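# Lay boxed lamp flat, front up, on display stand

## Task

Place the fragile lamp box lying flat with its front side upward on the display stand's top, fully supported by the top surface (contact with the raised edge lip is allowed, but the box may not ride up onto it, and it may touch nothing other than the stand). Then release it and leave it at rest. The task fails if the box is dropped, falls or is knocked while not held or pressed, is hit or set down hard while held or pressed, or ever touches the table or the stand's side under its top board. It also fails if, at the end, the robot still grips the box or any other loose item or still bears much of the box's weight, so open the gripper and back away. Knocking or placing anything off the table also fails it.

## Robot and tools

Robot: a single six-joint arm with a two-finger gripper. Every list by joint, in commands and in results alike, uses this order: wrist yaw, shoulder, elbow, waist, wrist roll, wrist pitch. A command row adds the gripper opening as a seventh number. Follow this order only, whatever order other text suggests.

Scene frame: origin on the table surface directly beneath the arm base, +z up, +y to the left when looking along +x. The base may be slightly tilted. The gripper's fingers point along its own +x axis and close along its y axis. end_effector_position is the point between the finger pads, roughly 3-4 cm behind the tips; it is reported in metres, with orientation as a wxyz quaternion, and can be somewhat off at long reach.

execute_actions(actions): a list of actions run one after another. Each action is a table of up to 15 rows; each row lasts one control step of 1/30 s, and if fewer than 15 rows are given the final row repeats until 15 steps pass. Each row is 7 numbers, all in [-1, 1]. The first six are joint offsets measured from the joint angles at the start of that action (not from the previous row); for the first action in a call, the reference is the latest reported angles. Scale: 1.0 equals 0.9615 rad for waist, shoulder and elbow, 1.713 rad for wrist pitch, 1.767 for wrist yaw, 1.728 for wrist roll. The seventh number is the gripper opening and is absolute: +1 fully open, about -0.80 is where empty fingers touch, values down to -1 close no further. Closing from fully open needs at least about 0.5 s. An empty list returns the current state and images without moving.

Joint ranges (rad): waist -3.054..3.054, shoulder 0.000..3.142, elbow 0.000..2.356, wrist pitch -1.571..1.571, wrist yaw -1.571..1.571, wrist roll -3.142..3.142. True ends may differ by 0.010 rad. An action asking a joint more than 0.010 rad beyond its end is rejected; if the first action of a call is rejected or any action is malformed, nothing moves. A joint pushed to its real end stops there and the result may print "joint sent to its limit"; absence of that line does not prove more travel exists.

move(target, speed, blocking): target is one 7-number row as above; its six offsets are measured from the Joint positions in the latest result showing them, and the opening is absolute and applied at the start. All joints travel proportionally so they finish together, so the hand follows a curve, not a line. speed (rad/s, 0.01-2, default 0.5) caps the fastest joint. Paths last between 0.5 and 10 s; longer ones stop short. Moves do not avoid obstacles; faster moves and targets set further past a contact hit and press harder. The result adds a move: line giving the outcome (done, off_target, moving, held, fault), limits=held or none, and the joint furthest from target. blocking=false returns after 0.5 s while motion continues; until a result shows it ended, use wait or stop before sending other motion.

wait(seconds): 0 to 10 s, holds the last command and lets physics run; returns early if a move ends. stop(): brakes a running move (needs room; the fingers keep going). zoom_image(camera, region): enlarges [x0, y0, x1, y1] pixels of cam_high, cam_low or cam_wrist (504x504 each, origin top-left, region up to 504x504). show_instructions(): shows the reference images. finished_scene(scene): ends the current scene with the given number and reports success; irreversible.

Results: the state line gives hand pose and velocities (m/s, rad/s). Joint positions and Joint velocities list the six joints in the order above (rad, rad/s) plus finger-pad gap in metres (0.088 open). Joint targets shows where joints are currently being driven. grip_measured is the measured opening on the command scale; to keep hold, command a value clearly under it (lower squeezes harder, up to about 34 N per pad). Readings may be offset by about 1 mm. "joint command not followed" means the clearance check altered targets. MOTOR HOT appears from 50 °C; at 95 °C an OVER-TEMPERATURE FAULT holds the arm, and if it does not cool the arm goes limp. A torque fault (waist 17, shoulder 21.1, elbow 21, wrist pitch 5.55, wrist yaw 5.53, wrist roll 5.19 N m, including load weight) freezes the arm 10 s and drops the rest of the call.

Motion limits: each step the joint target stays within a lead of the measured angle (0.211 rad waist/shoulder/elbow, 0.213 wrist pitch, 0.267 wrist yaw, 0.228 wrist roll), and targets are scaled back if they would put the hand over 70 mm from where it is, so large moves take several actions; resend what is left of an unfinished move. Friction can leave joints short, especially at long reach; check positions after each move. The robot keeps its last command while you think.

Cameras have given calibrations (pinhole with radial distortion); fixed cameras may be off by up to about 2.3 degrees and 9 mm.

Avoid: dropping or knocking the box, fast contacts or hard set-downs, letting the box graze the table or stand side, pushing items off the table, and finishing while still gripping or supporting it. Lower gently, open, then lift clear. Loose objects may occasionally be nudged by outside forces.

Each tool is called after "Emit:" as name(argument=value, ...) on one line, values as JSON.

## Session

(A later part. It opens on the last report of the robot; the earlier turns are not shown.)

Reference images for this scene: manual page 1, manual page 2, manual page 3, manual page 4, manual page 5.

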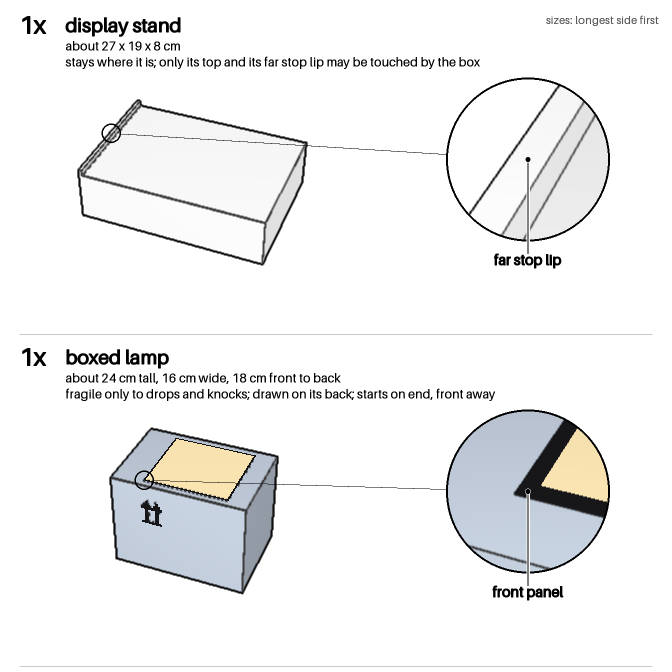

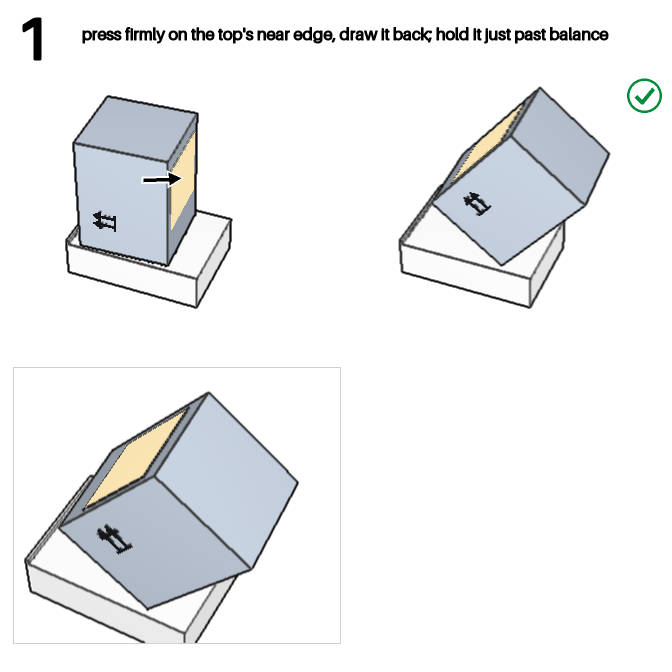

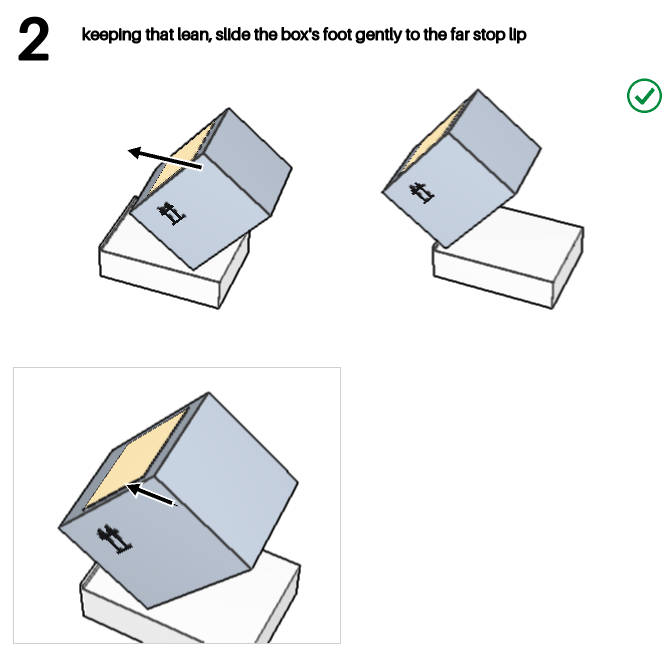

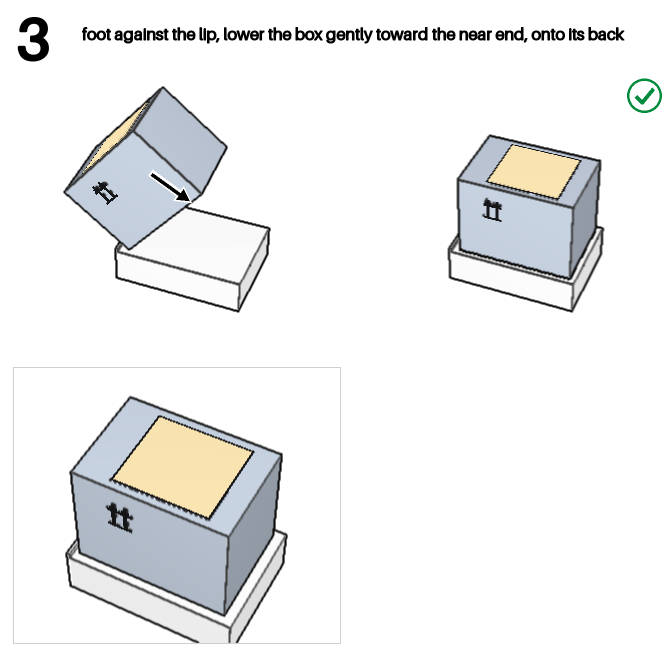

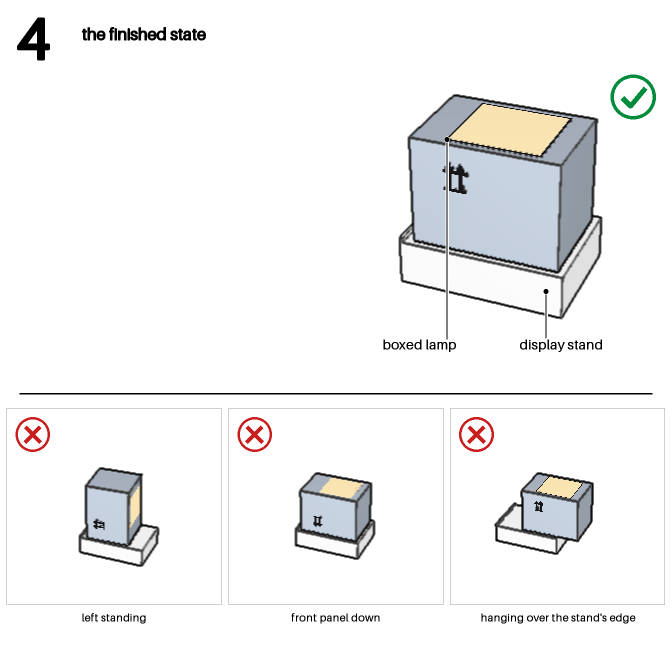

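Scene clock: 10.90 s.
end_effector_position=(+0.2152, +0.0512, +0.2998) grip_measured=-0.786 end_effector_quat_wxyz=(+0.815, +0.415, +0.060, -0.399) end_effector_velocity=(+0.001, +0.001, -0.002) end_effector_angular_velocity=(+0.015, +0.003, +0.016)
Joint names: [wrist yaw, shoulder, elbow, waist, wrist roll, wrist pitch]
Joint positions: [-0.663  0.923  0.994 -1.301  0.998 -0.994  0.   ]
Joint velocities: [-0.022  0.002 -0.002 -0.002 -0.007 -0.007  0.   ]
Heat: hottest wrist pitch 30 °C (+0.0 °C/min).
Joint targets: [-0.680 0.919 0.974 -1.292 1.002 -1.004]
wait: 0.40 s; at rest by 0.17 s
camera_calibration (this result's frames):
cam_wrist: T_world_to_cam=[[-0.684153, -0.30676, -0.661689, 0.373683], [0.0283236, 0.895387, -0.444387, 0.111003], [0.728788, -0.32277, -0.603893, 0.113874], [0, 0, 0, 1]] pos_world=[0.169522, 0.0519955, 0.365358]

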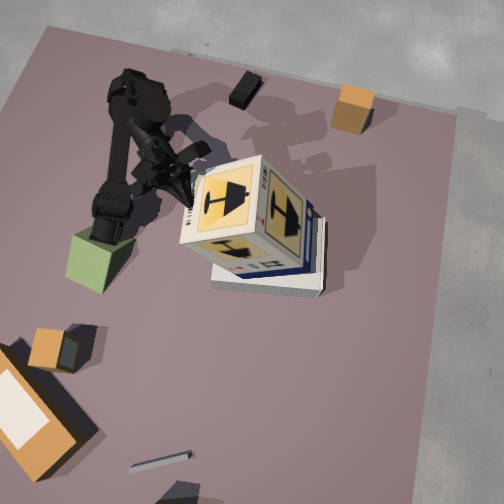

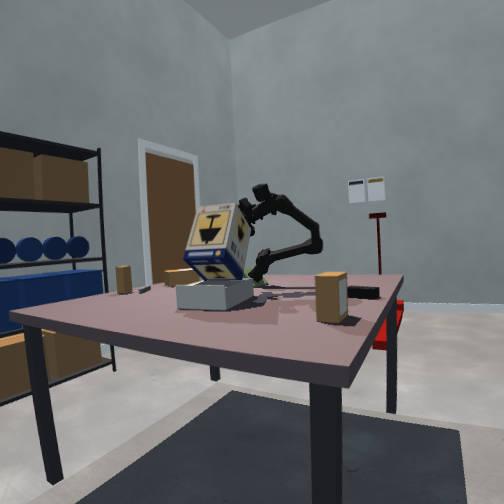

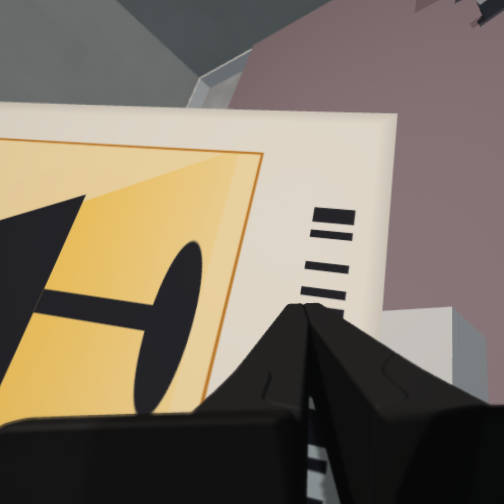

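Emit:
execute_actions(actions=[[[-0.01,0.006,-0.015,0.021,0.005,-0.004,-1],[-0.01,0.015,-0.01,0.033,0.01,-0.001,-1],[-0.01,0.025,-0.004,0.045,0.015,0.001,-1],[-0.01,0.035,0.001,0.058,0.02,0.003,-1],[-0.01,0.045,0.007,0.07,0.025,0.006,-1],[-0.01,0.054,0.012,0.082,0.03,0.008,-1],[-0.01,0.064,0.018,0.094,0.035,0.01,-1],[-0.01,0.074,0.024,0.106,0.04,0.013,-1],[-0.01,0.084,0.029,0.118,0.045,0.015,-1],[-0.01,0.093,0.035,0.131,0.05,0.017,-1],[-0.01,0.103,0.04,0.143,0.055,0.02,-1],[-0.01,0.113,0.046,0.155,0.06,0.022,-1]]])

Emit:
zoom_image(camera="cam_high", region=[180,120,370,310])

Scene clock: 11.67 s.
end_effector_position=(+0.2458, +0.0540, +0.2902) grip_measured=-0.786 end_effector_quat_wxyz=(+0.801, +0.446, +0.109, -0.385) end_effector_velocity=(+0.022, +0.001, -0.016) end_effector_angular_velocity=(+0.136, +0.038, +0.011)
Joint names: [wrist yaw, shoulder, elbow, waist, wrist roll, wrist pitch]
Joint positions: [-0.672  1.02   1.034 -1.168  1.093 -0.957  0.   ]
Joint velocities: [-0.022  0.085  0.022  0.1    0.095  0.007 -0.   ]
Heat: hottest wrist pitch 30 °C (+0.0 °C/min).
Joint targets: [-0.680 1.031 1.038 -1.152 1.102 -0.957]
camera_calibration (this result's frames):
cam_wrist: T_world_to_cam=[[-0.699756, -0.271514, -0.660773, 0.390837], [-0.0331051, 0.936289, -0.349667, 0.0887957], [0.713615, -0.222806, -0.664162, 0.102545], [0, 0, 0, 1]] pos_world=[0.203253, 0.045827, 0.35741]

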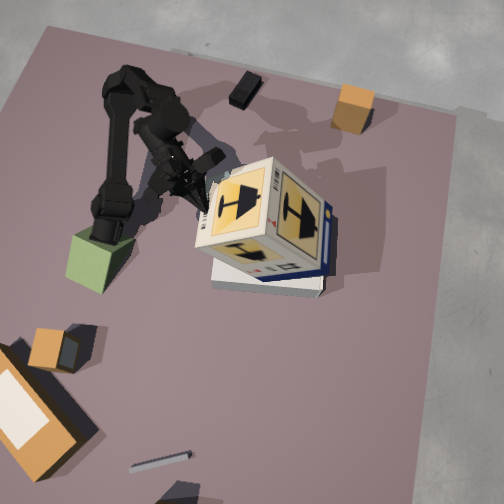

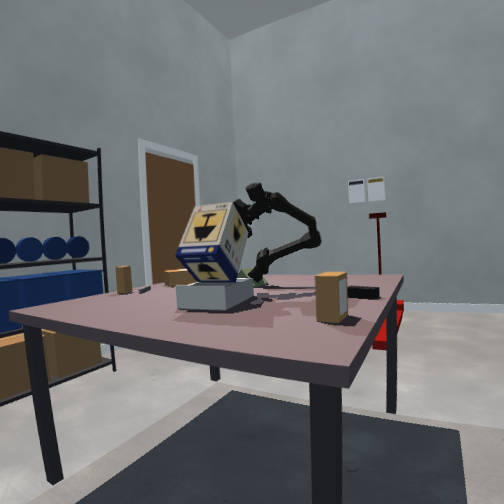

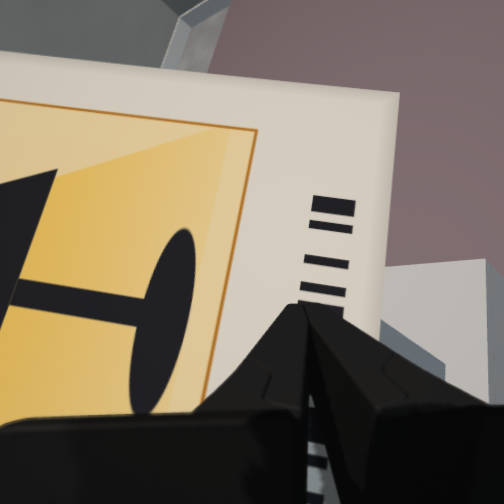

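Region (180, 120, 370, 310) of cam_high's 504x504 image, scaled by 2.653, with more detail than that image has.

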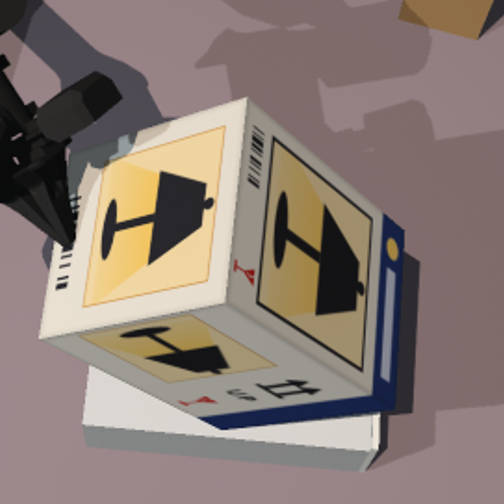

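Emit:
execute_actions(actions=[[[-0.005,0.018,0.004,0.021,0.005,0.007,-1],[-0.005,0.024,0.003,0.026,0.005,0.014,-1],[-0.005,0.031,0.003,0.03,0.005,0.021,-1],[-0.005,0.038,0.002,0.035,0.005,0.028,-1],[-0.005,0.044,0.002,0.039,0.005,0.035,-1],[-0.005,0.051,0.002,0.044,0.005,0.041,-1],[-0.005,0.058,0.001,0.048,0.005,0.048,-1],[-0.005,0.065,0.001,0.053,0.005,0.055,-1],[-0.005,0.071,0,0.057,0.005,0.062,-1],[-0.005,0.078,0,0.062,0.005,0.069,-1]]])

Emit:
zoom_image(camera="cam_high", region=[180,120,370,310])

Scene clock: 12.47 s.
end_effector_position=(+0.2681, +0.0437, +0.2948) grip_measured=-0.786 end_effector_quat_wxyz=(+0.817, +0.429, +0.119, -0.366) end_effector_velocity=(+0.007, -0.001, +0.002) end_effector_angular_velocity=(-0.016, +0.004, +0.030)
Joint names: [wrist yaw, shoulder, elbow, waist, wrist roll, wrist pitch]
Joint positions: [-0.673  1.086  1.038 -1.122  1.1   -0.842  0.   ]
Joint velocities: [-0.007  0.017  0.002  0.012 -0.007  0.037  0.   ]
Heat: hottest wrist pitch 30 °C (+0.0 °C/min).
Joint targets: [-0.681 1.094 1.034 -1.109 1.101 -0.839]
camera_calibration (this result's frames):
cam_wrist: T_world_to_cam=[[-0.68958, -0.329694, -0.644811, 0.401818], [-0.0888854, 0.922164, -0.376449, 0.124214], [0.718735, -0.202277, -0.66521, 0.0854146], [0, 0, 0, 1]] pos_world=[0.226736, 0.035209, 0.362676]

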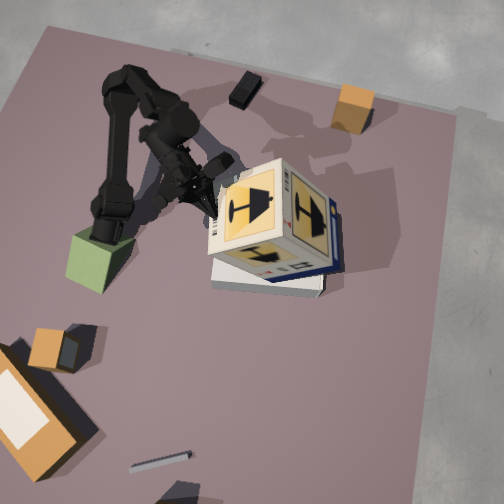

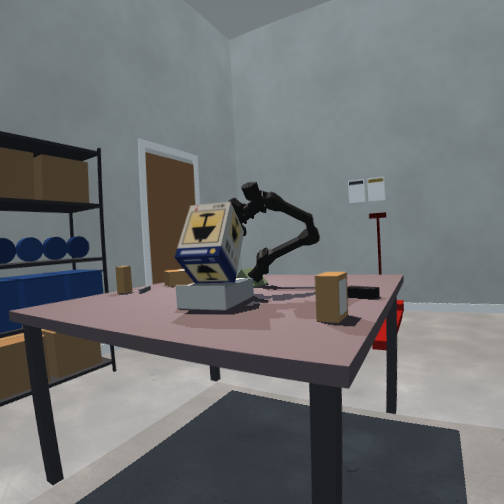

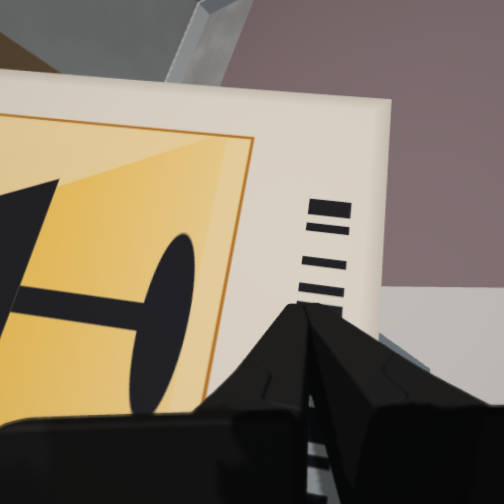

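Region (180, 120, 370, 310) of cam_high's 504x504 image, scaled by 2.653, with more detail than that image has.

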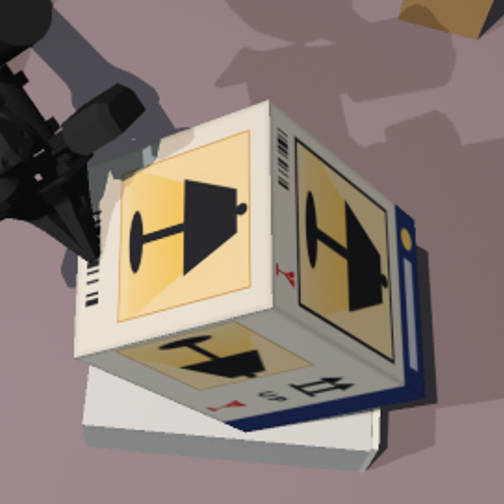

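Emit:
execute_actions(actions=[[[-0.005,0.013,-0.002,0.024,0.005,0.009,-1],[-0.005,0.019,0,0.034,0.01,0.016,-1],[-0.005,0.024,0.001,0.044,0.015,0.022,-1],[-0.005,0.03,0.003,0.054,0.02,0.029,-1],[-0.005,0.035,0.005,0.064,0.025,0.036,-1],[-0.005,0.041,0.007,0.074,0.03,0.043,-1],[-0.005,0.046,0.009,0.085,0.035,0.05,-1],[-0.005,0.052,0.011,0.095,0.04,0.057,-1],[-0.005,0.057,0.012,0.105,0.045,0.063,-1],[-0.005,0.063,0.014,0.115,0.05,0.07,-1],[-0.005,0.068,0.016,0.125,0.055,0.077,-1],[-0.005,0.074,0.018,0.135,0.06,0.084,-1]]])

Emit:
zoom_image(camera="cam_high", region=[200,120,390,310])

Scene clock: 13.23 s.
end_effector_position=(+0.3042, +0.0498, +0.2908) grip_measured=-0.786 end_effector_quat_wxyz=(+0.827, +0.432, +0.140, -0.332) end_effector_velocity=(+0.024, +0.006, -0.017) end_effector_angular_velocity=(+0.055, +0.038, +0.061)
Joint names: [wrist yaw, shoulder, elbow, waist, wrist roll, wrist pitch]
Joint positions: [-0.674  1.149  1.053 -1.01   1.194 -0.705  0.   ]
Joint velocities: [-0.022  0.051 -0.002  0.09   0.051  0.066 -0.001]
Heat: hottest wrist pitch 30 °C (+0.0 °C/min).
Joint targets: [-0.682 1.158 1.055 -0.993 1.203 -0.698]
camera_calibration (this result's frames):
cam_wrist: T_world_to_cam=[[-0.661176, -0.37137, -0.651867, 0.421607], [-0.162004, 0.919063, -0.359274, 0.137652], [0.73253, -0.131939, -0.667826, 0.0511474], [0, 0, 0, 1]] pos_world=[0.26359, 0.0368097, 0.358444]

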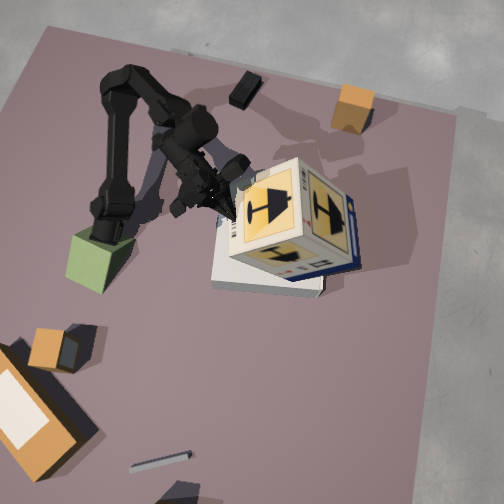

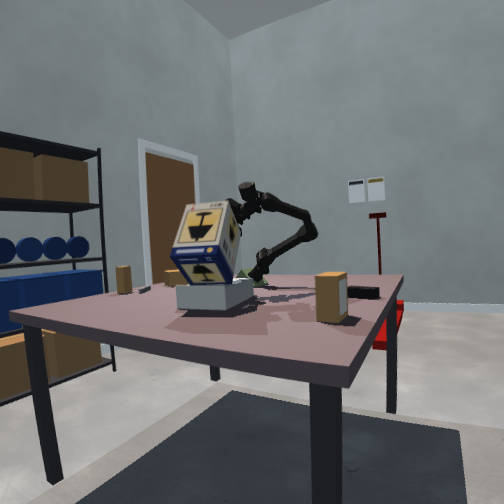

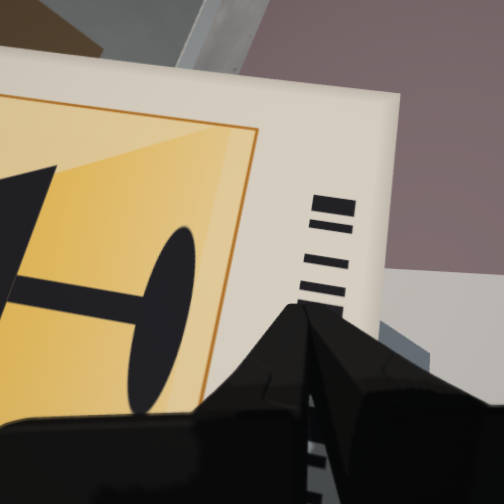

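Region (200, 120, 390, 310) of cam_high's 504x504 image, scaled by 2.653, with more detail than that image has.

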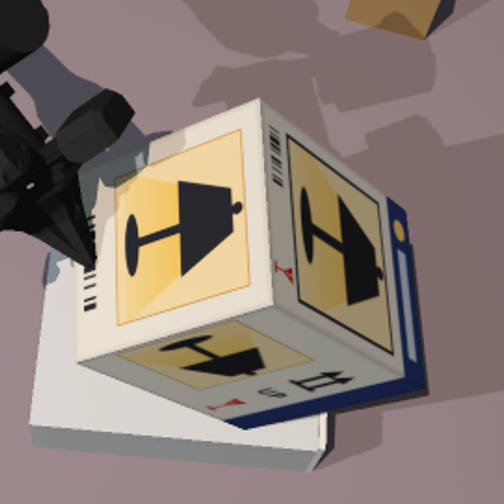

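Emit:
execute_actions(actions=[[[-0.005,0.01,0.006,0.025,0.011,0.005,-1],[-0.005,0.011,0.011,0.032,0.017,0.006,-1],[-0.005,0.012,0.015,0.039,0.023,0.007,-1],[-0.005,0.013,0.02,0.046,0.029,0.008,-1],[-0.005,0.014,0.024,0.053,0.035,0.009,-1],[-0.005,0.014,0.029,0.059,0.041,0.009,-1],[-0.005,0.015,0.033,0.066,0.047,0.01,-1],[-0.005,0.016,0.038,0.073,0.053,0.011,-1],[-0.005,0.017,0.042,0.08,0.059,0.012,-1],[-0.005,0.018,0.047,0.087,0.065,0.013,-1]]])

Emit:
zoom_image(camera="cam_high", region=[200,120,390,310])

Scene clock: 13.97 s.
end_effector_position=(+0.3217, +0.0702, +0.2906) grip_measured=-0.786 end_effector_quat_wxyz=(+0.821, +0.455, +0.147, -0.313) end_effector_velocity=(+0.001, +0.007, -0.001) end_effector_angular_velocity=(+0.007, +0.003, +0.015)
Joint names: [wrist yaw, shoulder, elbow, waist, wrist roll, wrist pitch]
Joint positions: [-0.676  1.159  1.096 -0.938  1.3   -0.683  0.   ]
Joint velocities: [-0.007 -0.007  0.007  0.012  0.007 -0.007  0.   ]
Heat: hottest wrist pitch 30 °C (+0.0 °C/min).
Joint targets: [-0.683 1.166 1.098 -0.926 1.306 -0.683]
camera_calibration (this result's frames):
cam_wrist: T_world_to_cam=[[-0.639321, -0.353521, -0.682855, 0.441299], [-0.181827, 0.932366, -0.312461, 0.113468], [0.747133, -0.0756014, -0.660361, 0.0300119], [0, 0, 0, 1]] pos_world=[0.28034, 0.0524842, 0.356616]

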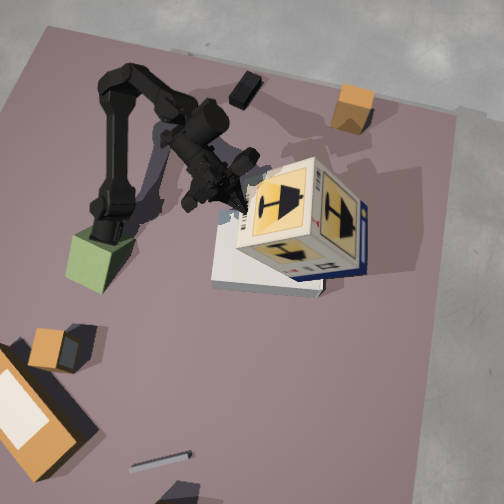

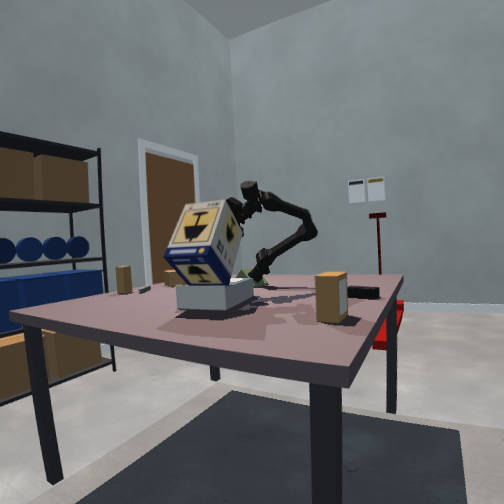

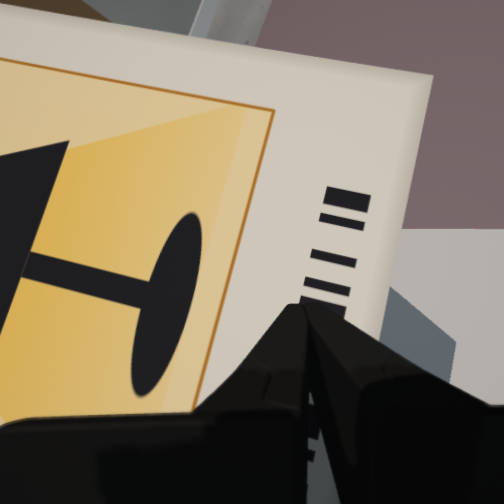

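Region (200, 120, 390, 310) of cam_high's 504x504 image, scaled by 2.653, with more detail than that image has.

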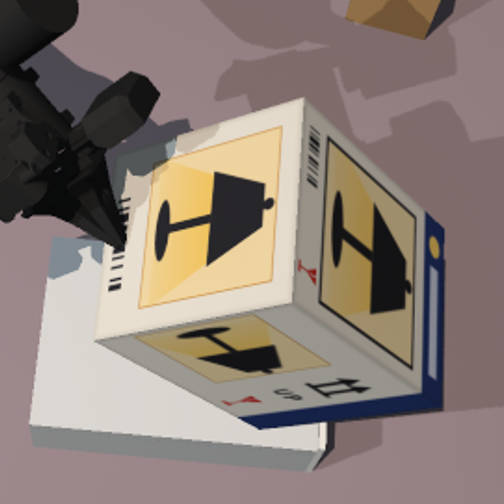

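Emit:
execute_actions(actions=[[[-0.004,0.014,0.005,0.018,0.008,0.004,-1],[-0.004,0.021,0.008,0.024,0.013,0.008,-1],[-0.004,0.029,0.011,0.029,0.018,0.012,-1],[-0.004,0.036,0.014,0.035,0.023,0.017,-1],[-0.004,0.043,0.017,0.041,0.028,0.021,-1],[-0.004,0.05,0.02,0.047,0.033,0.025,-1],[-0.004,0.057,0.023,0.053,0.038,0.029,-1],[-0.004,0.065,0.026,0.058,0.043,0.033,-1],[-0.004,0.072,0.028,0.064,0.048,0.037,-1],[-0.004,0.079,0.031,0.07,0.053,0.041,-1]],[[-0.004,0.012,0.004,0.016,0.004,0.004,-1],[-0.004,0.016,0.005,0.019,0.004,0.006,-1],[-0.004,0.02,0.007,0.022,0.004,0.009,-1],[-0.004,0.024,0.009,0.025,0.004,0.011,-1],[-0.004,0.028,0.01,0.028,0.004,0.013,-1],[-0.004,0.032,0.012,0.032,0.004,0.016,-1],[-0.004,0.036,0.014,0.035,0.004,0.018,-1],[-0.004,0.04,0.015,0.038,0.004,0.02,-1],[-0.004,0.044,0.017,0.041,0.004,0.023,-1],[-0.004,0.048,0.019,0.044,0.004,0.025,-1],[-0.004,0.052,0.02,0.048,0.004,0.027,-1],[-0.004,0.056,0.022,0.051,0.004,0.03,-1]]])

Emit:
zoom_image(camera="cam_high", region=[200,110,400,310])

Scene clock: 17.77 s.
end_effector_position=(+0.3591, +0.0706, +0.2872) grip_measured=-0.786 end_effector_quat_wxyz=(+0.817, +0.471, +0.162, -0.292) end_effector_velocity=(+0.008, +0.000, +0.007) end_effector_angular_velocity=(-0.014, -0.016, +0.009)
Joint names: [wrist yaw, shoulder, elbow, waist, wrist roll, wrist pitch]
Joint positions: [-0.674  1.265  1.144 -0.858  1.391 -0.569  0.   ]
Joint velocities: [ 0.007  0.022  0.027  0.002  0.007  0.022 -0.   ]
Heat: hottest wrist pitch 30 °C (+0.0 °C/min).
Joint targets: [-0.683 1.281 1.143 -0.833 1.392 -0.566]
camera_calibration (this result's frames):
cam_wrist: T_world_to_cam=[[-0.622276, -0.348015, -0.701184, 0.46184], [-0.219136, 0.937372, -0.270765, 0.119932], [0.7515, -0.0148362, -0.659566, -0.00626654], [0, 0, 0, 1]] pos_world=[0.318383, 0.0482129, 0.352175]

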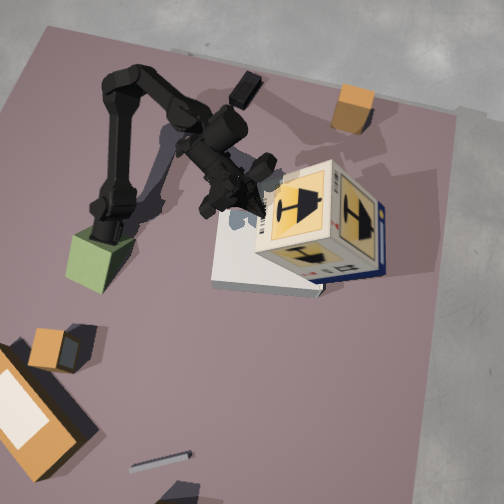

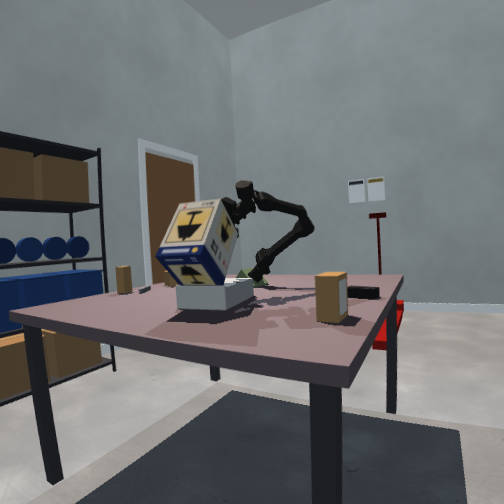

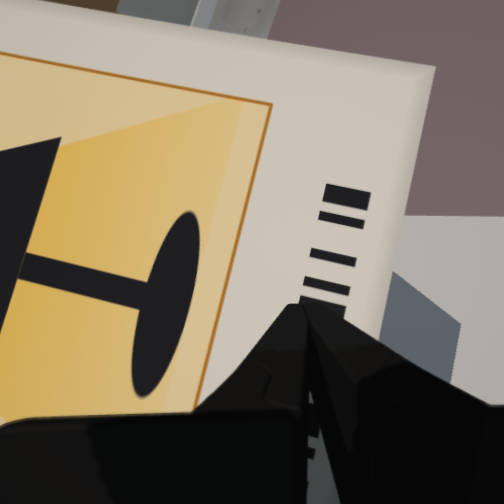

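Region (200, 110, 400, 310) of cam_high's 504x504 image, scaled by 2.520, with more detail than that image has.

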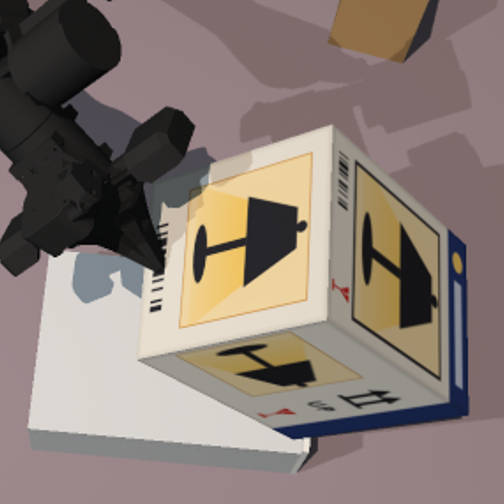

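Emit:
execute_actions(actions=[[[-0.007,0.008,-0.014,0.025,0.005,0.005,-1],[-0.009,0,-0.026,0.025,0.01,0.008,-1],[-0.01,-0.009,-0.039,0.024,0.015,0.011,-1],[-0.011,-0.018,-0.051,0.024,0.02,0.015,-1],[-0.012,-0.027,-0.064,0.023,0.025,0.018,-1],[-0.013,-0.035,-0.076,0.022,0.03,0.021,-1],[-0.014,-0.044,-0.089,0.022,0.035,0.024,-1],[-0.015,-0.053,-0.102,0.021,0.04,0.027,-1],[-0.015,-0.062,-0.114,0.021,0.045,0.03,-1],[-0.015,-0.07,-0.127,0.02,0.05,0.034,-1],[-0.015,-0.079,-0.139,0.02,0.055,0.037,-1],[-0.015,-0.088,-0.152,0.019,0.06,0.04,-1]]])

Scene clock: 18.73 s.
end_effector_position=(+0.3426, +0.0681, +0.2718) grip_measured=-0.786 end_effector_quat_wxyz=(+0.800, +0.504, +0.143, -0.292) end_effector_velocity=(-0.015, -0.002, -0.014) end_effector_angular_velocity=(+0.051, -0.043, -0.025)
Joint names: [wrist yaw, shoulder, elbow, waist, wrist roll, wrist pitch]
Joint positions: [-0.673  1.181  1.019 -0.862  1.484 -0.508  0.   ]
Joint velocities: [-0.007 -0.081 -0.12  -0.007  0.081  0.066 -0.   ]
Heat: hottest wrist pitch 30 °C (+0.0 °C/min).
Joint targets: [-0.700 1.181 0.998 -0.840 1.494 -0.501]
camera_calibration (this result's frames):
cam_wrist: T_world_to_cam=[[-0.603, -0.280563, -0.746777, 0.441124], [-0.171083, 0.959814, -0.222457, 0.0833838], [0.77918, -0.00638074, -0.626767, -0.0229597], [0, 0, 0, 1]] pos_world=[0.298153, 0.0435837, 0.33358]

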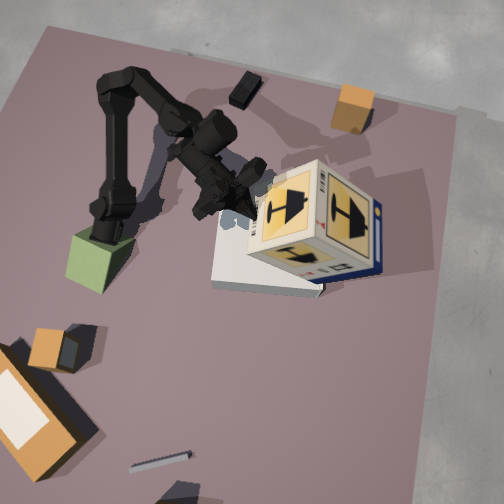

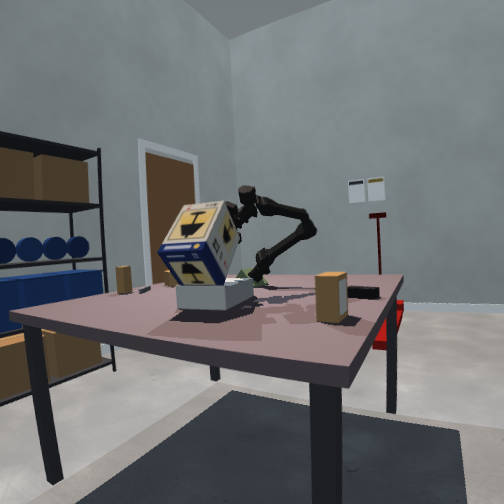

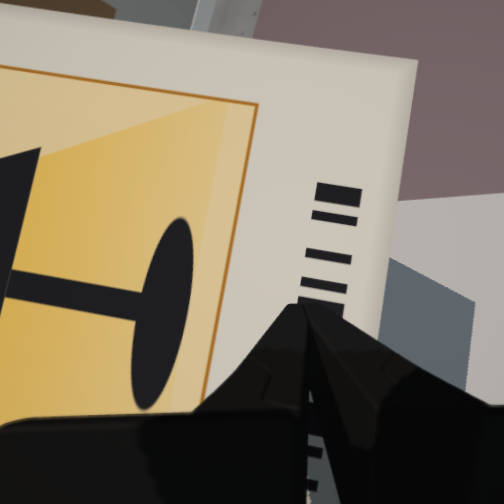

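Emit:
execute_actions(actions=[[[-0.016,-0.009,-0.035,0.023,0.012,0.007,-1],[-0.016,-0.017,-0.047,0.023,0.018,0.011,-1],[-0.017,-0.026,-0.06,0.022,0.024,0.014,-1],[-0.017,-0.034,-0.072,0.022,0.03,0.017,-1],[-0.018,-0.043,-0.085,0.022,0.036,0.02,-1],[-0.018,-0.051,-0.097,0.022,0.042,0.024,-1],[-0.019,-0.06,-0.11,0.021,0.048,0.027,-1],[-0.02,-0.069,-0.123,0.021,0.054,0.03,-1],[-0.02,-0.077,-0.135,0.021,0.06,0.033,-1],[-0.021,-0.086,-0.148,0.02,0.066,0.037,-1],[-0.021,-0.094,-0.16,0.02,0.072,0.04,-1],[-0.022,-0.103,-0.173,0.02,0.078,0.043,-1]]])

Scene clock: 19.43 s.
end_effector_position=(+0.3223, +0.0647, +0.2488) grip_measured=-0.786 end_effector_quat_wxyz=(+0.769, +0.553, +0.128, -0.294) end_effector_velocity=(-0.014, -0.001, -0.017) end_effector_angular_velocity=(+0.067, -0.045, -0.012)
Joint names: [wrist yaw, shoulder, elbow, waist, wrist roll, wrist pitch]
Joint positions: [-0.685  1.082  0.87  -0.864  1.607 -0.446  0.   ]
Joint velocities: [-0.022 -0.081 -0.125 -0.002  0.095  0.081  0.   ]
Heat: hottest wrist pitch 30 °C (+0.0 °C/min).
Joint targets: [-0.712 1.082 0.852 -0.842 1.618 -0.434]
camera_calibration (this result's frames):
cam_wrist: T_world_to_cam=[[-0.580642, -0.175767, -0.794959, 0.40873], [-0.1154, 0.984328, -0.133349, 0.0363958], [0.805939, 0.0143102, -0.591826, -0.0402901], [0, 0, 0, 1]] pos_world=[0.273997, 0.0365925, 0.305932]

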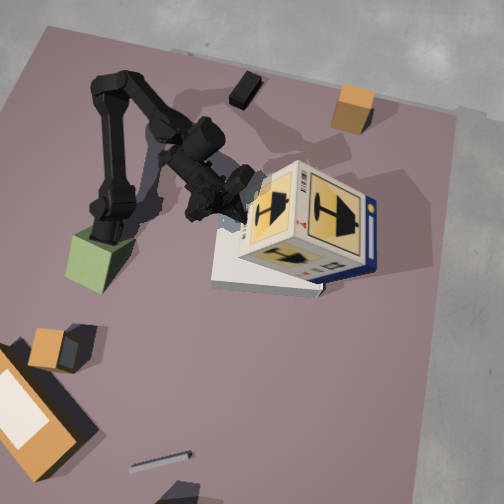

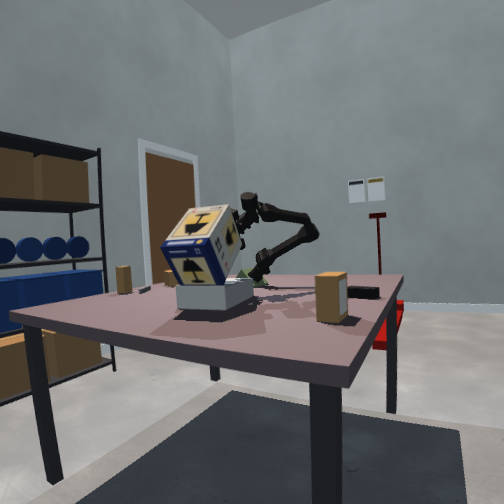

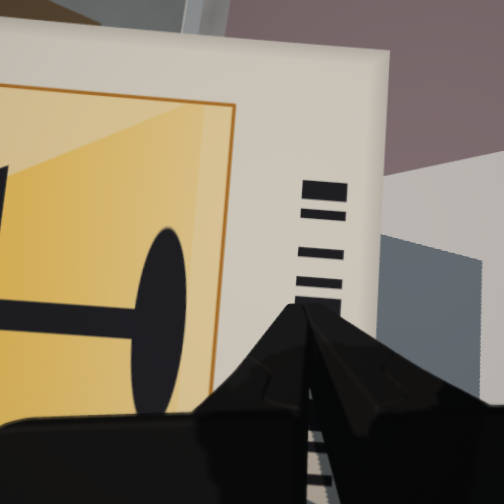

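Emit:
execute_actions(actions=[])

Scene clock: 19.87 s.
end_effector_position=(+0.3218, +0.0646, +0.2481) grip_measured=-0.786 end_effector_quat_wxyz=(+0.768, +0.555, +0.127, -0.293) end_effector_velocity=(-0.001, +0.000, -0.001) end_effector_angular_velocity=(+0.002, +0.006, +0.003)
Joint names: [wrist yaw, shoulder, elbow, waist, wrist roll, wrist pitch]
Joint positions: [-0.686  1.078  0.863 -0.864  1.615 -0.44   0.   ]
Joint velocities: [-0.007 -0.002 -0.002 -0.002 -0.007 -0.007 -0.   ]
Heat: hottest wrist pitch 30 °C (+0.0 °C/min).
Joint targets: [-0.712 1.082 0.852 -0.842 1.618 -0.434]
camera_calibration (this result's frames):
cam_wrist: T_world_to_cam=[[-0.577723, -0.171456, -0.798022, 0.407364], [-0.11367, 0.985062, -0.129351, 0.0347358], [0.80828, 0.0159817, -0.588582, -0.0419477], [0, 0, 0, 1]] pos_world=[0.273197, 0.0362983, 0.304889]

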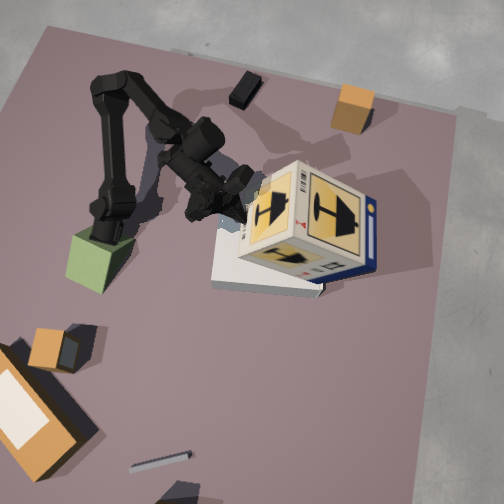

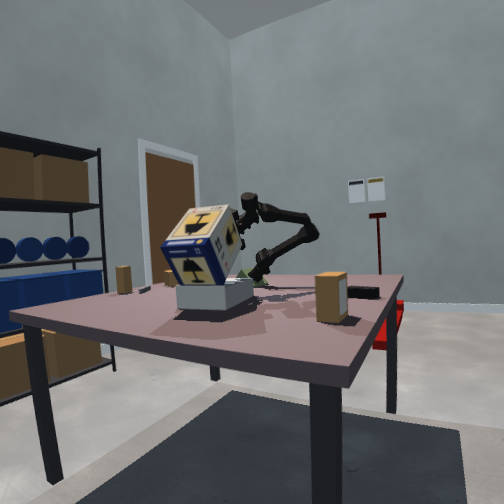

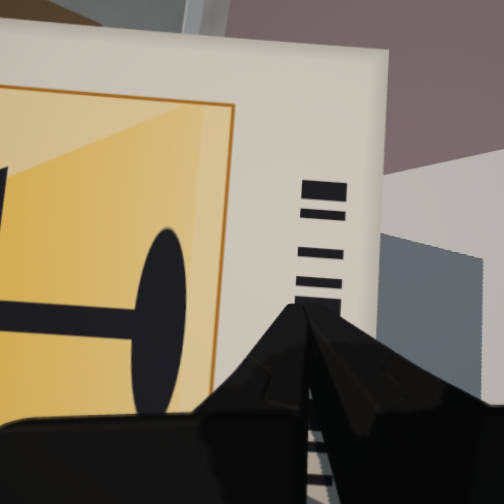

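Emit:
execute_actions(actions=[[[-0.015,-0.002,-0.024,0.025,0.012,0.007,-1],[-0.015,-0.010,-0.037,0.026,0.021,0.011,-1],[-0.015,-0.019,-0.050,0.028,0.031,0.015,-1],[-0.014,-0.028,-0.064,0.030,0.040,0.019,-1],[-0.014,-0.038,-0.077,0.031,0.050,0.022,-1],[-0.014,-0.047,-0.090,0.033,0.059,0.026,-1],[-0.014,-0.057,-0.103,0.034,0.069,0.030,-1],[-0.013,-0.066,-0.116,0.036,0.079,0.034,-1],[-0.013,-0.075,-0.129,0.038,0.088,0.037,-1],[-0.013,-0.084,-0.142,0.039,0.098,0.041,-1],[-0.013,-0.094,-0.156,0.041,0.107,0.045,-1],[-0.012,-0.103,-0.169,0.043,0.117,0.049,-1],[-0.012,-0.112,-0.182,0.044,0.126,0.052,-1],[-0.012,-0.121,-0.195,0.046,0.136,0.056,-1]]])

Emit:
wait(seconds=0.4)

Scene clock: 20.67 s.
end_effector_position=(+0.3019, +0.0612, +0.2182) grip_measured=-0.786 end_effector_quat_wxyz=(+0.713, +0.626, +0.105, -0.297) end_effector_velocity=(-0.045, -0.010, -0.078) end_effector_angular_velocity=(+0.309, -0.004, -0.160)
Joint names: [wrist yaw, shoulder, elbow, waist, wrist roll, wrist pitch]
Joint positions: [-0.688  0.97   0.7   -0.845  1.82  -0.366  0.   ]
Joint velocities: [-0.007 -0.188 -0.3    0.066  0.315  0.037 -0.   ]
Heat: hottest wrist pitch 31 °C (+2.9 °C/min).
Joint targets: [-0.708 0.961 0.675 -0.820 1.850 -0.344]
camera_calibration (this result's frames):
cam_wrist: T_world_to_cam=[[-0.537534, 0.00323787, -0.843236, 0.358501], [-0.0303666, 0.99927, 0.0231947, -0.027321], [0.842695, 0.0380741, -0.537043, -0.0664174], [0, 0, 0, 1]] pos_world=[0.247846, 0.028669, 0.267266]

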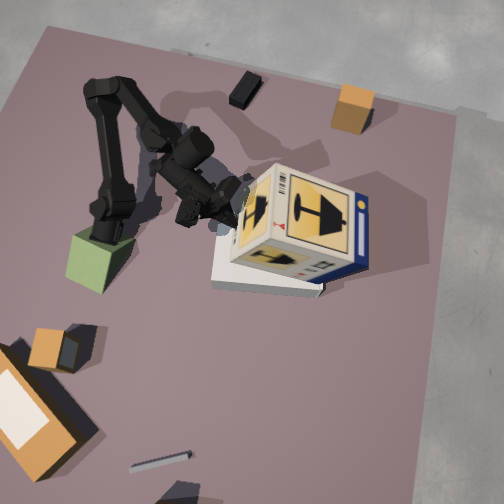

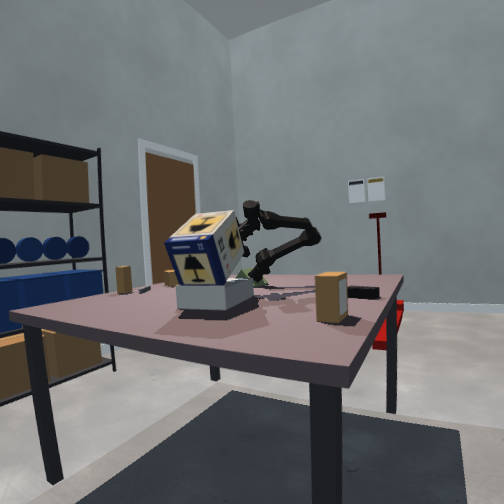

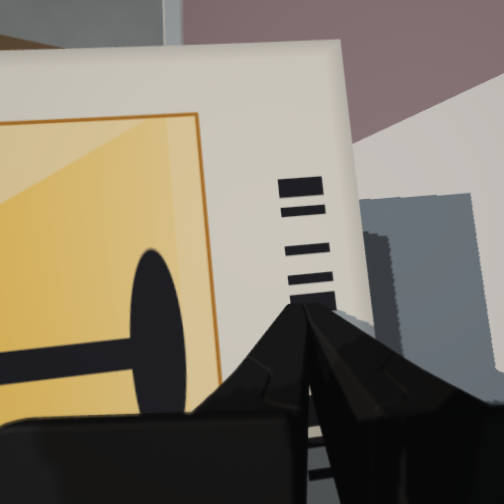

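Scene clock: 21.07 s.
end_effector_position=(+0.2995, +0.0607, +0.2136) grip_measured=-0.786 end_effector_quat_wxyz=(+0.705, +0.635, +0.104, -0.297) end_effector_velocity=(-0.004, -0.000, -0.002) end_effector_angular_velocity=(+0.042, -0.005, -0.030)
Joint names: [wrist yaw, shoulder, elbow, waist, wrist roll, wrist pitch]
Joint positions: [-0.69   0.958  0.679 -0.84   1.846 -0.357  0.   ]
Joint velocities: [-0.007 -0.007 -0.002 -0.007  0.037 -0.022  0.   ]
Heat: hottest wrist pitch 31 °C (+2.8 °C/min).
Joint targets: [-0.707 0.961 0.675 -0.819 1.850 -0.344]
wait: 0.40 s; no rest
camera_calibration (this result's frames):
cam_wrist: T_world_to_cam=[[-0.533814, 0.0264388, -0.845188, 0.351225], [-0.0215065, 0.998763, 0.0448262, -0.0340342], [0.845328, 0.0421058, -0.532585, -0.0688461], [0, 0, 0, 1]] pos_world=[0.244955, 0.027605, 0.261711]

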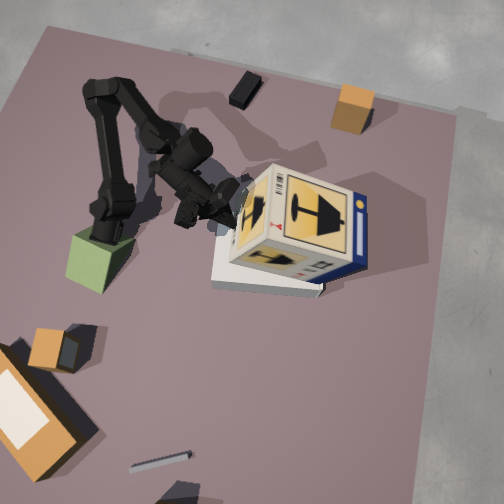

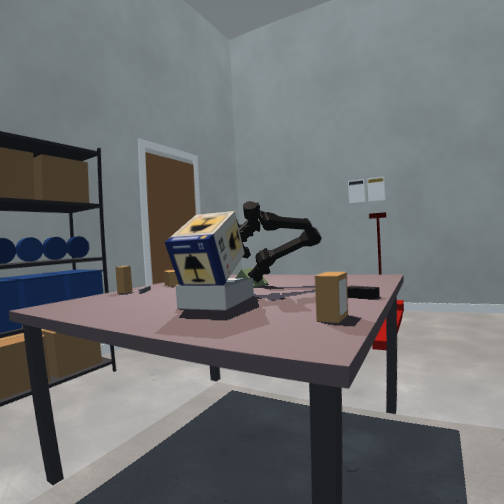

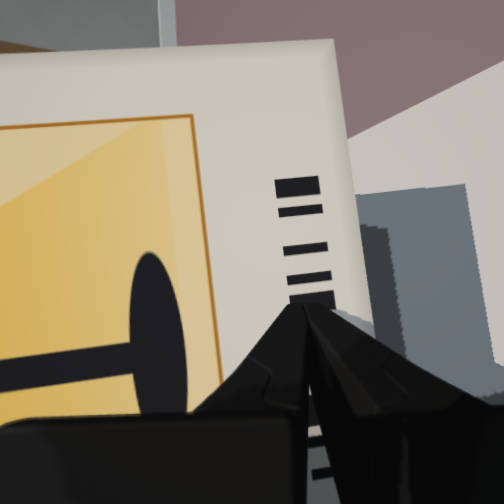

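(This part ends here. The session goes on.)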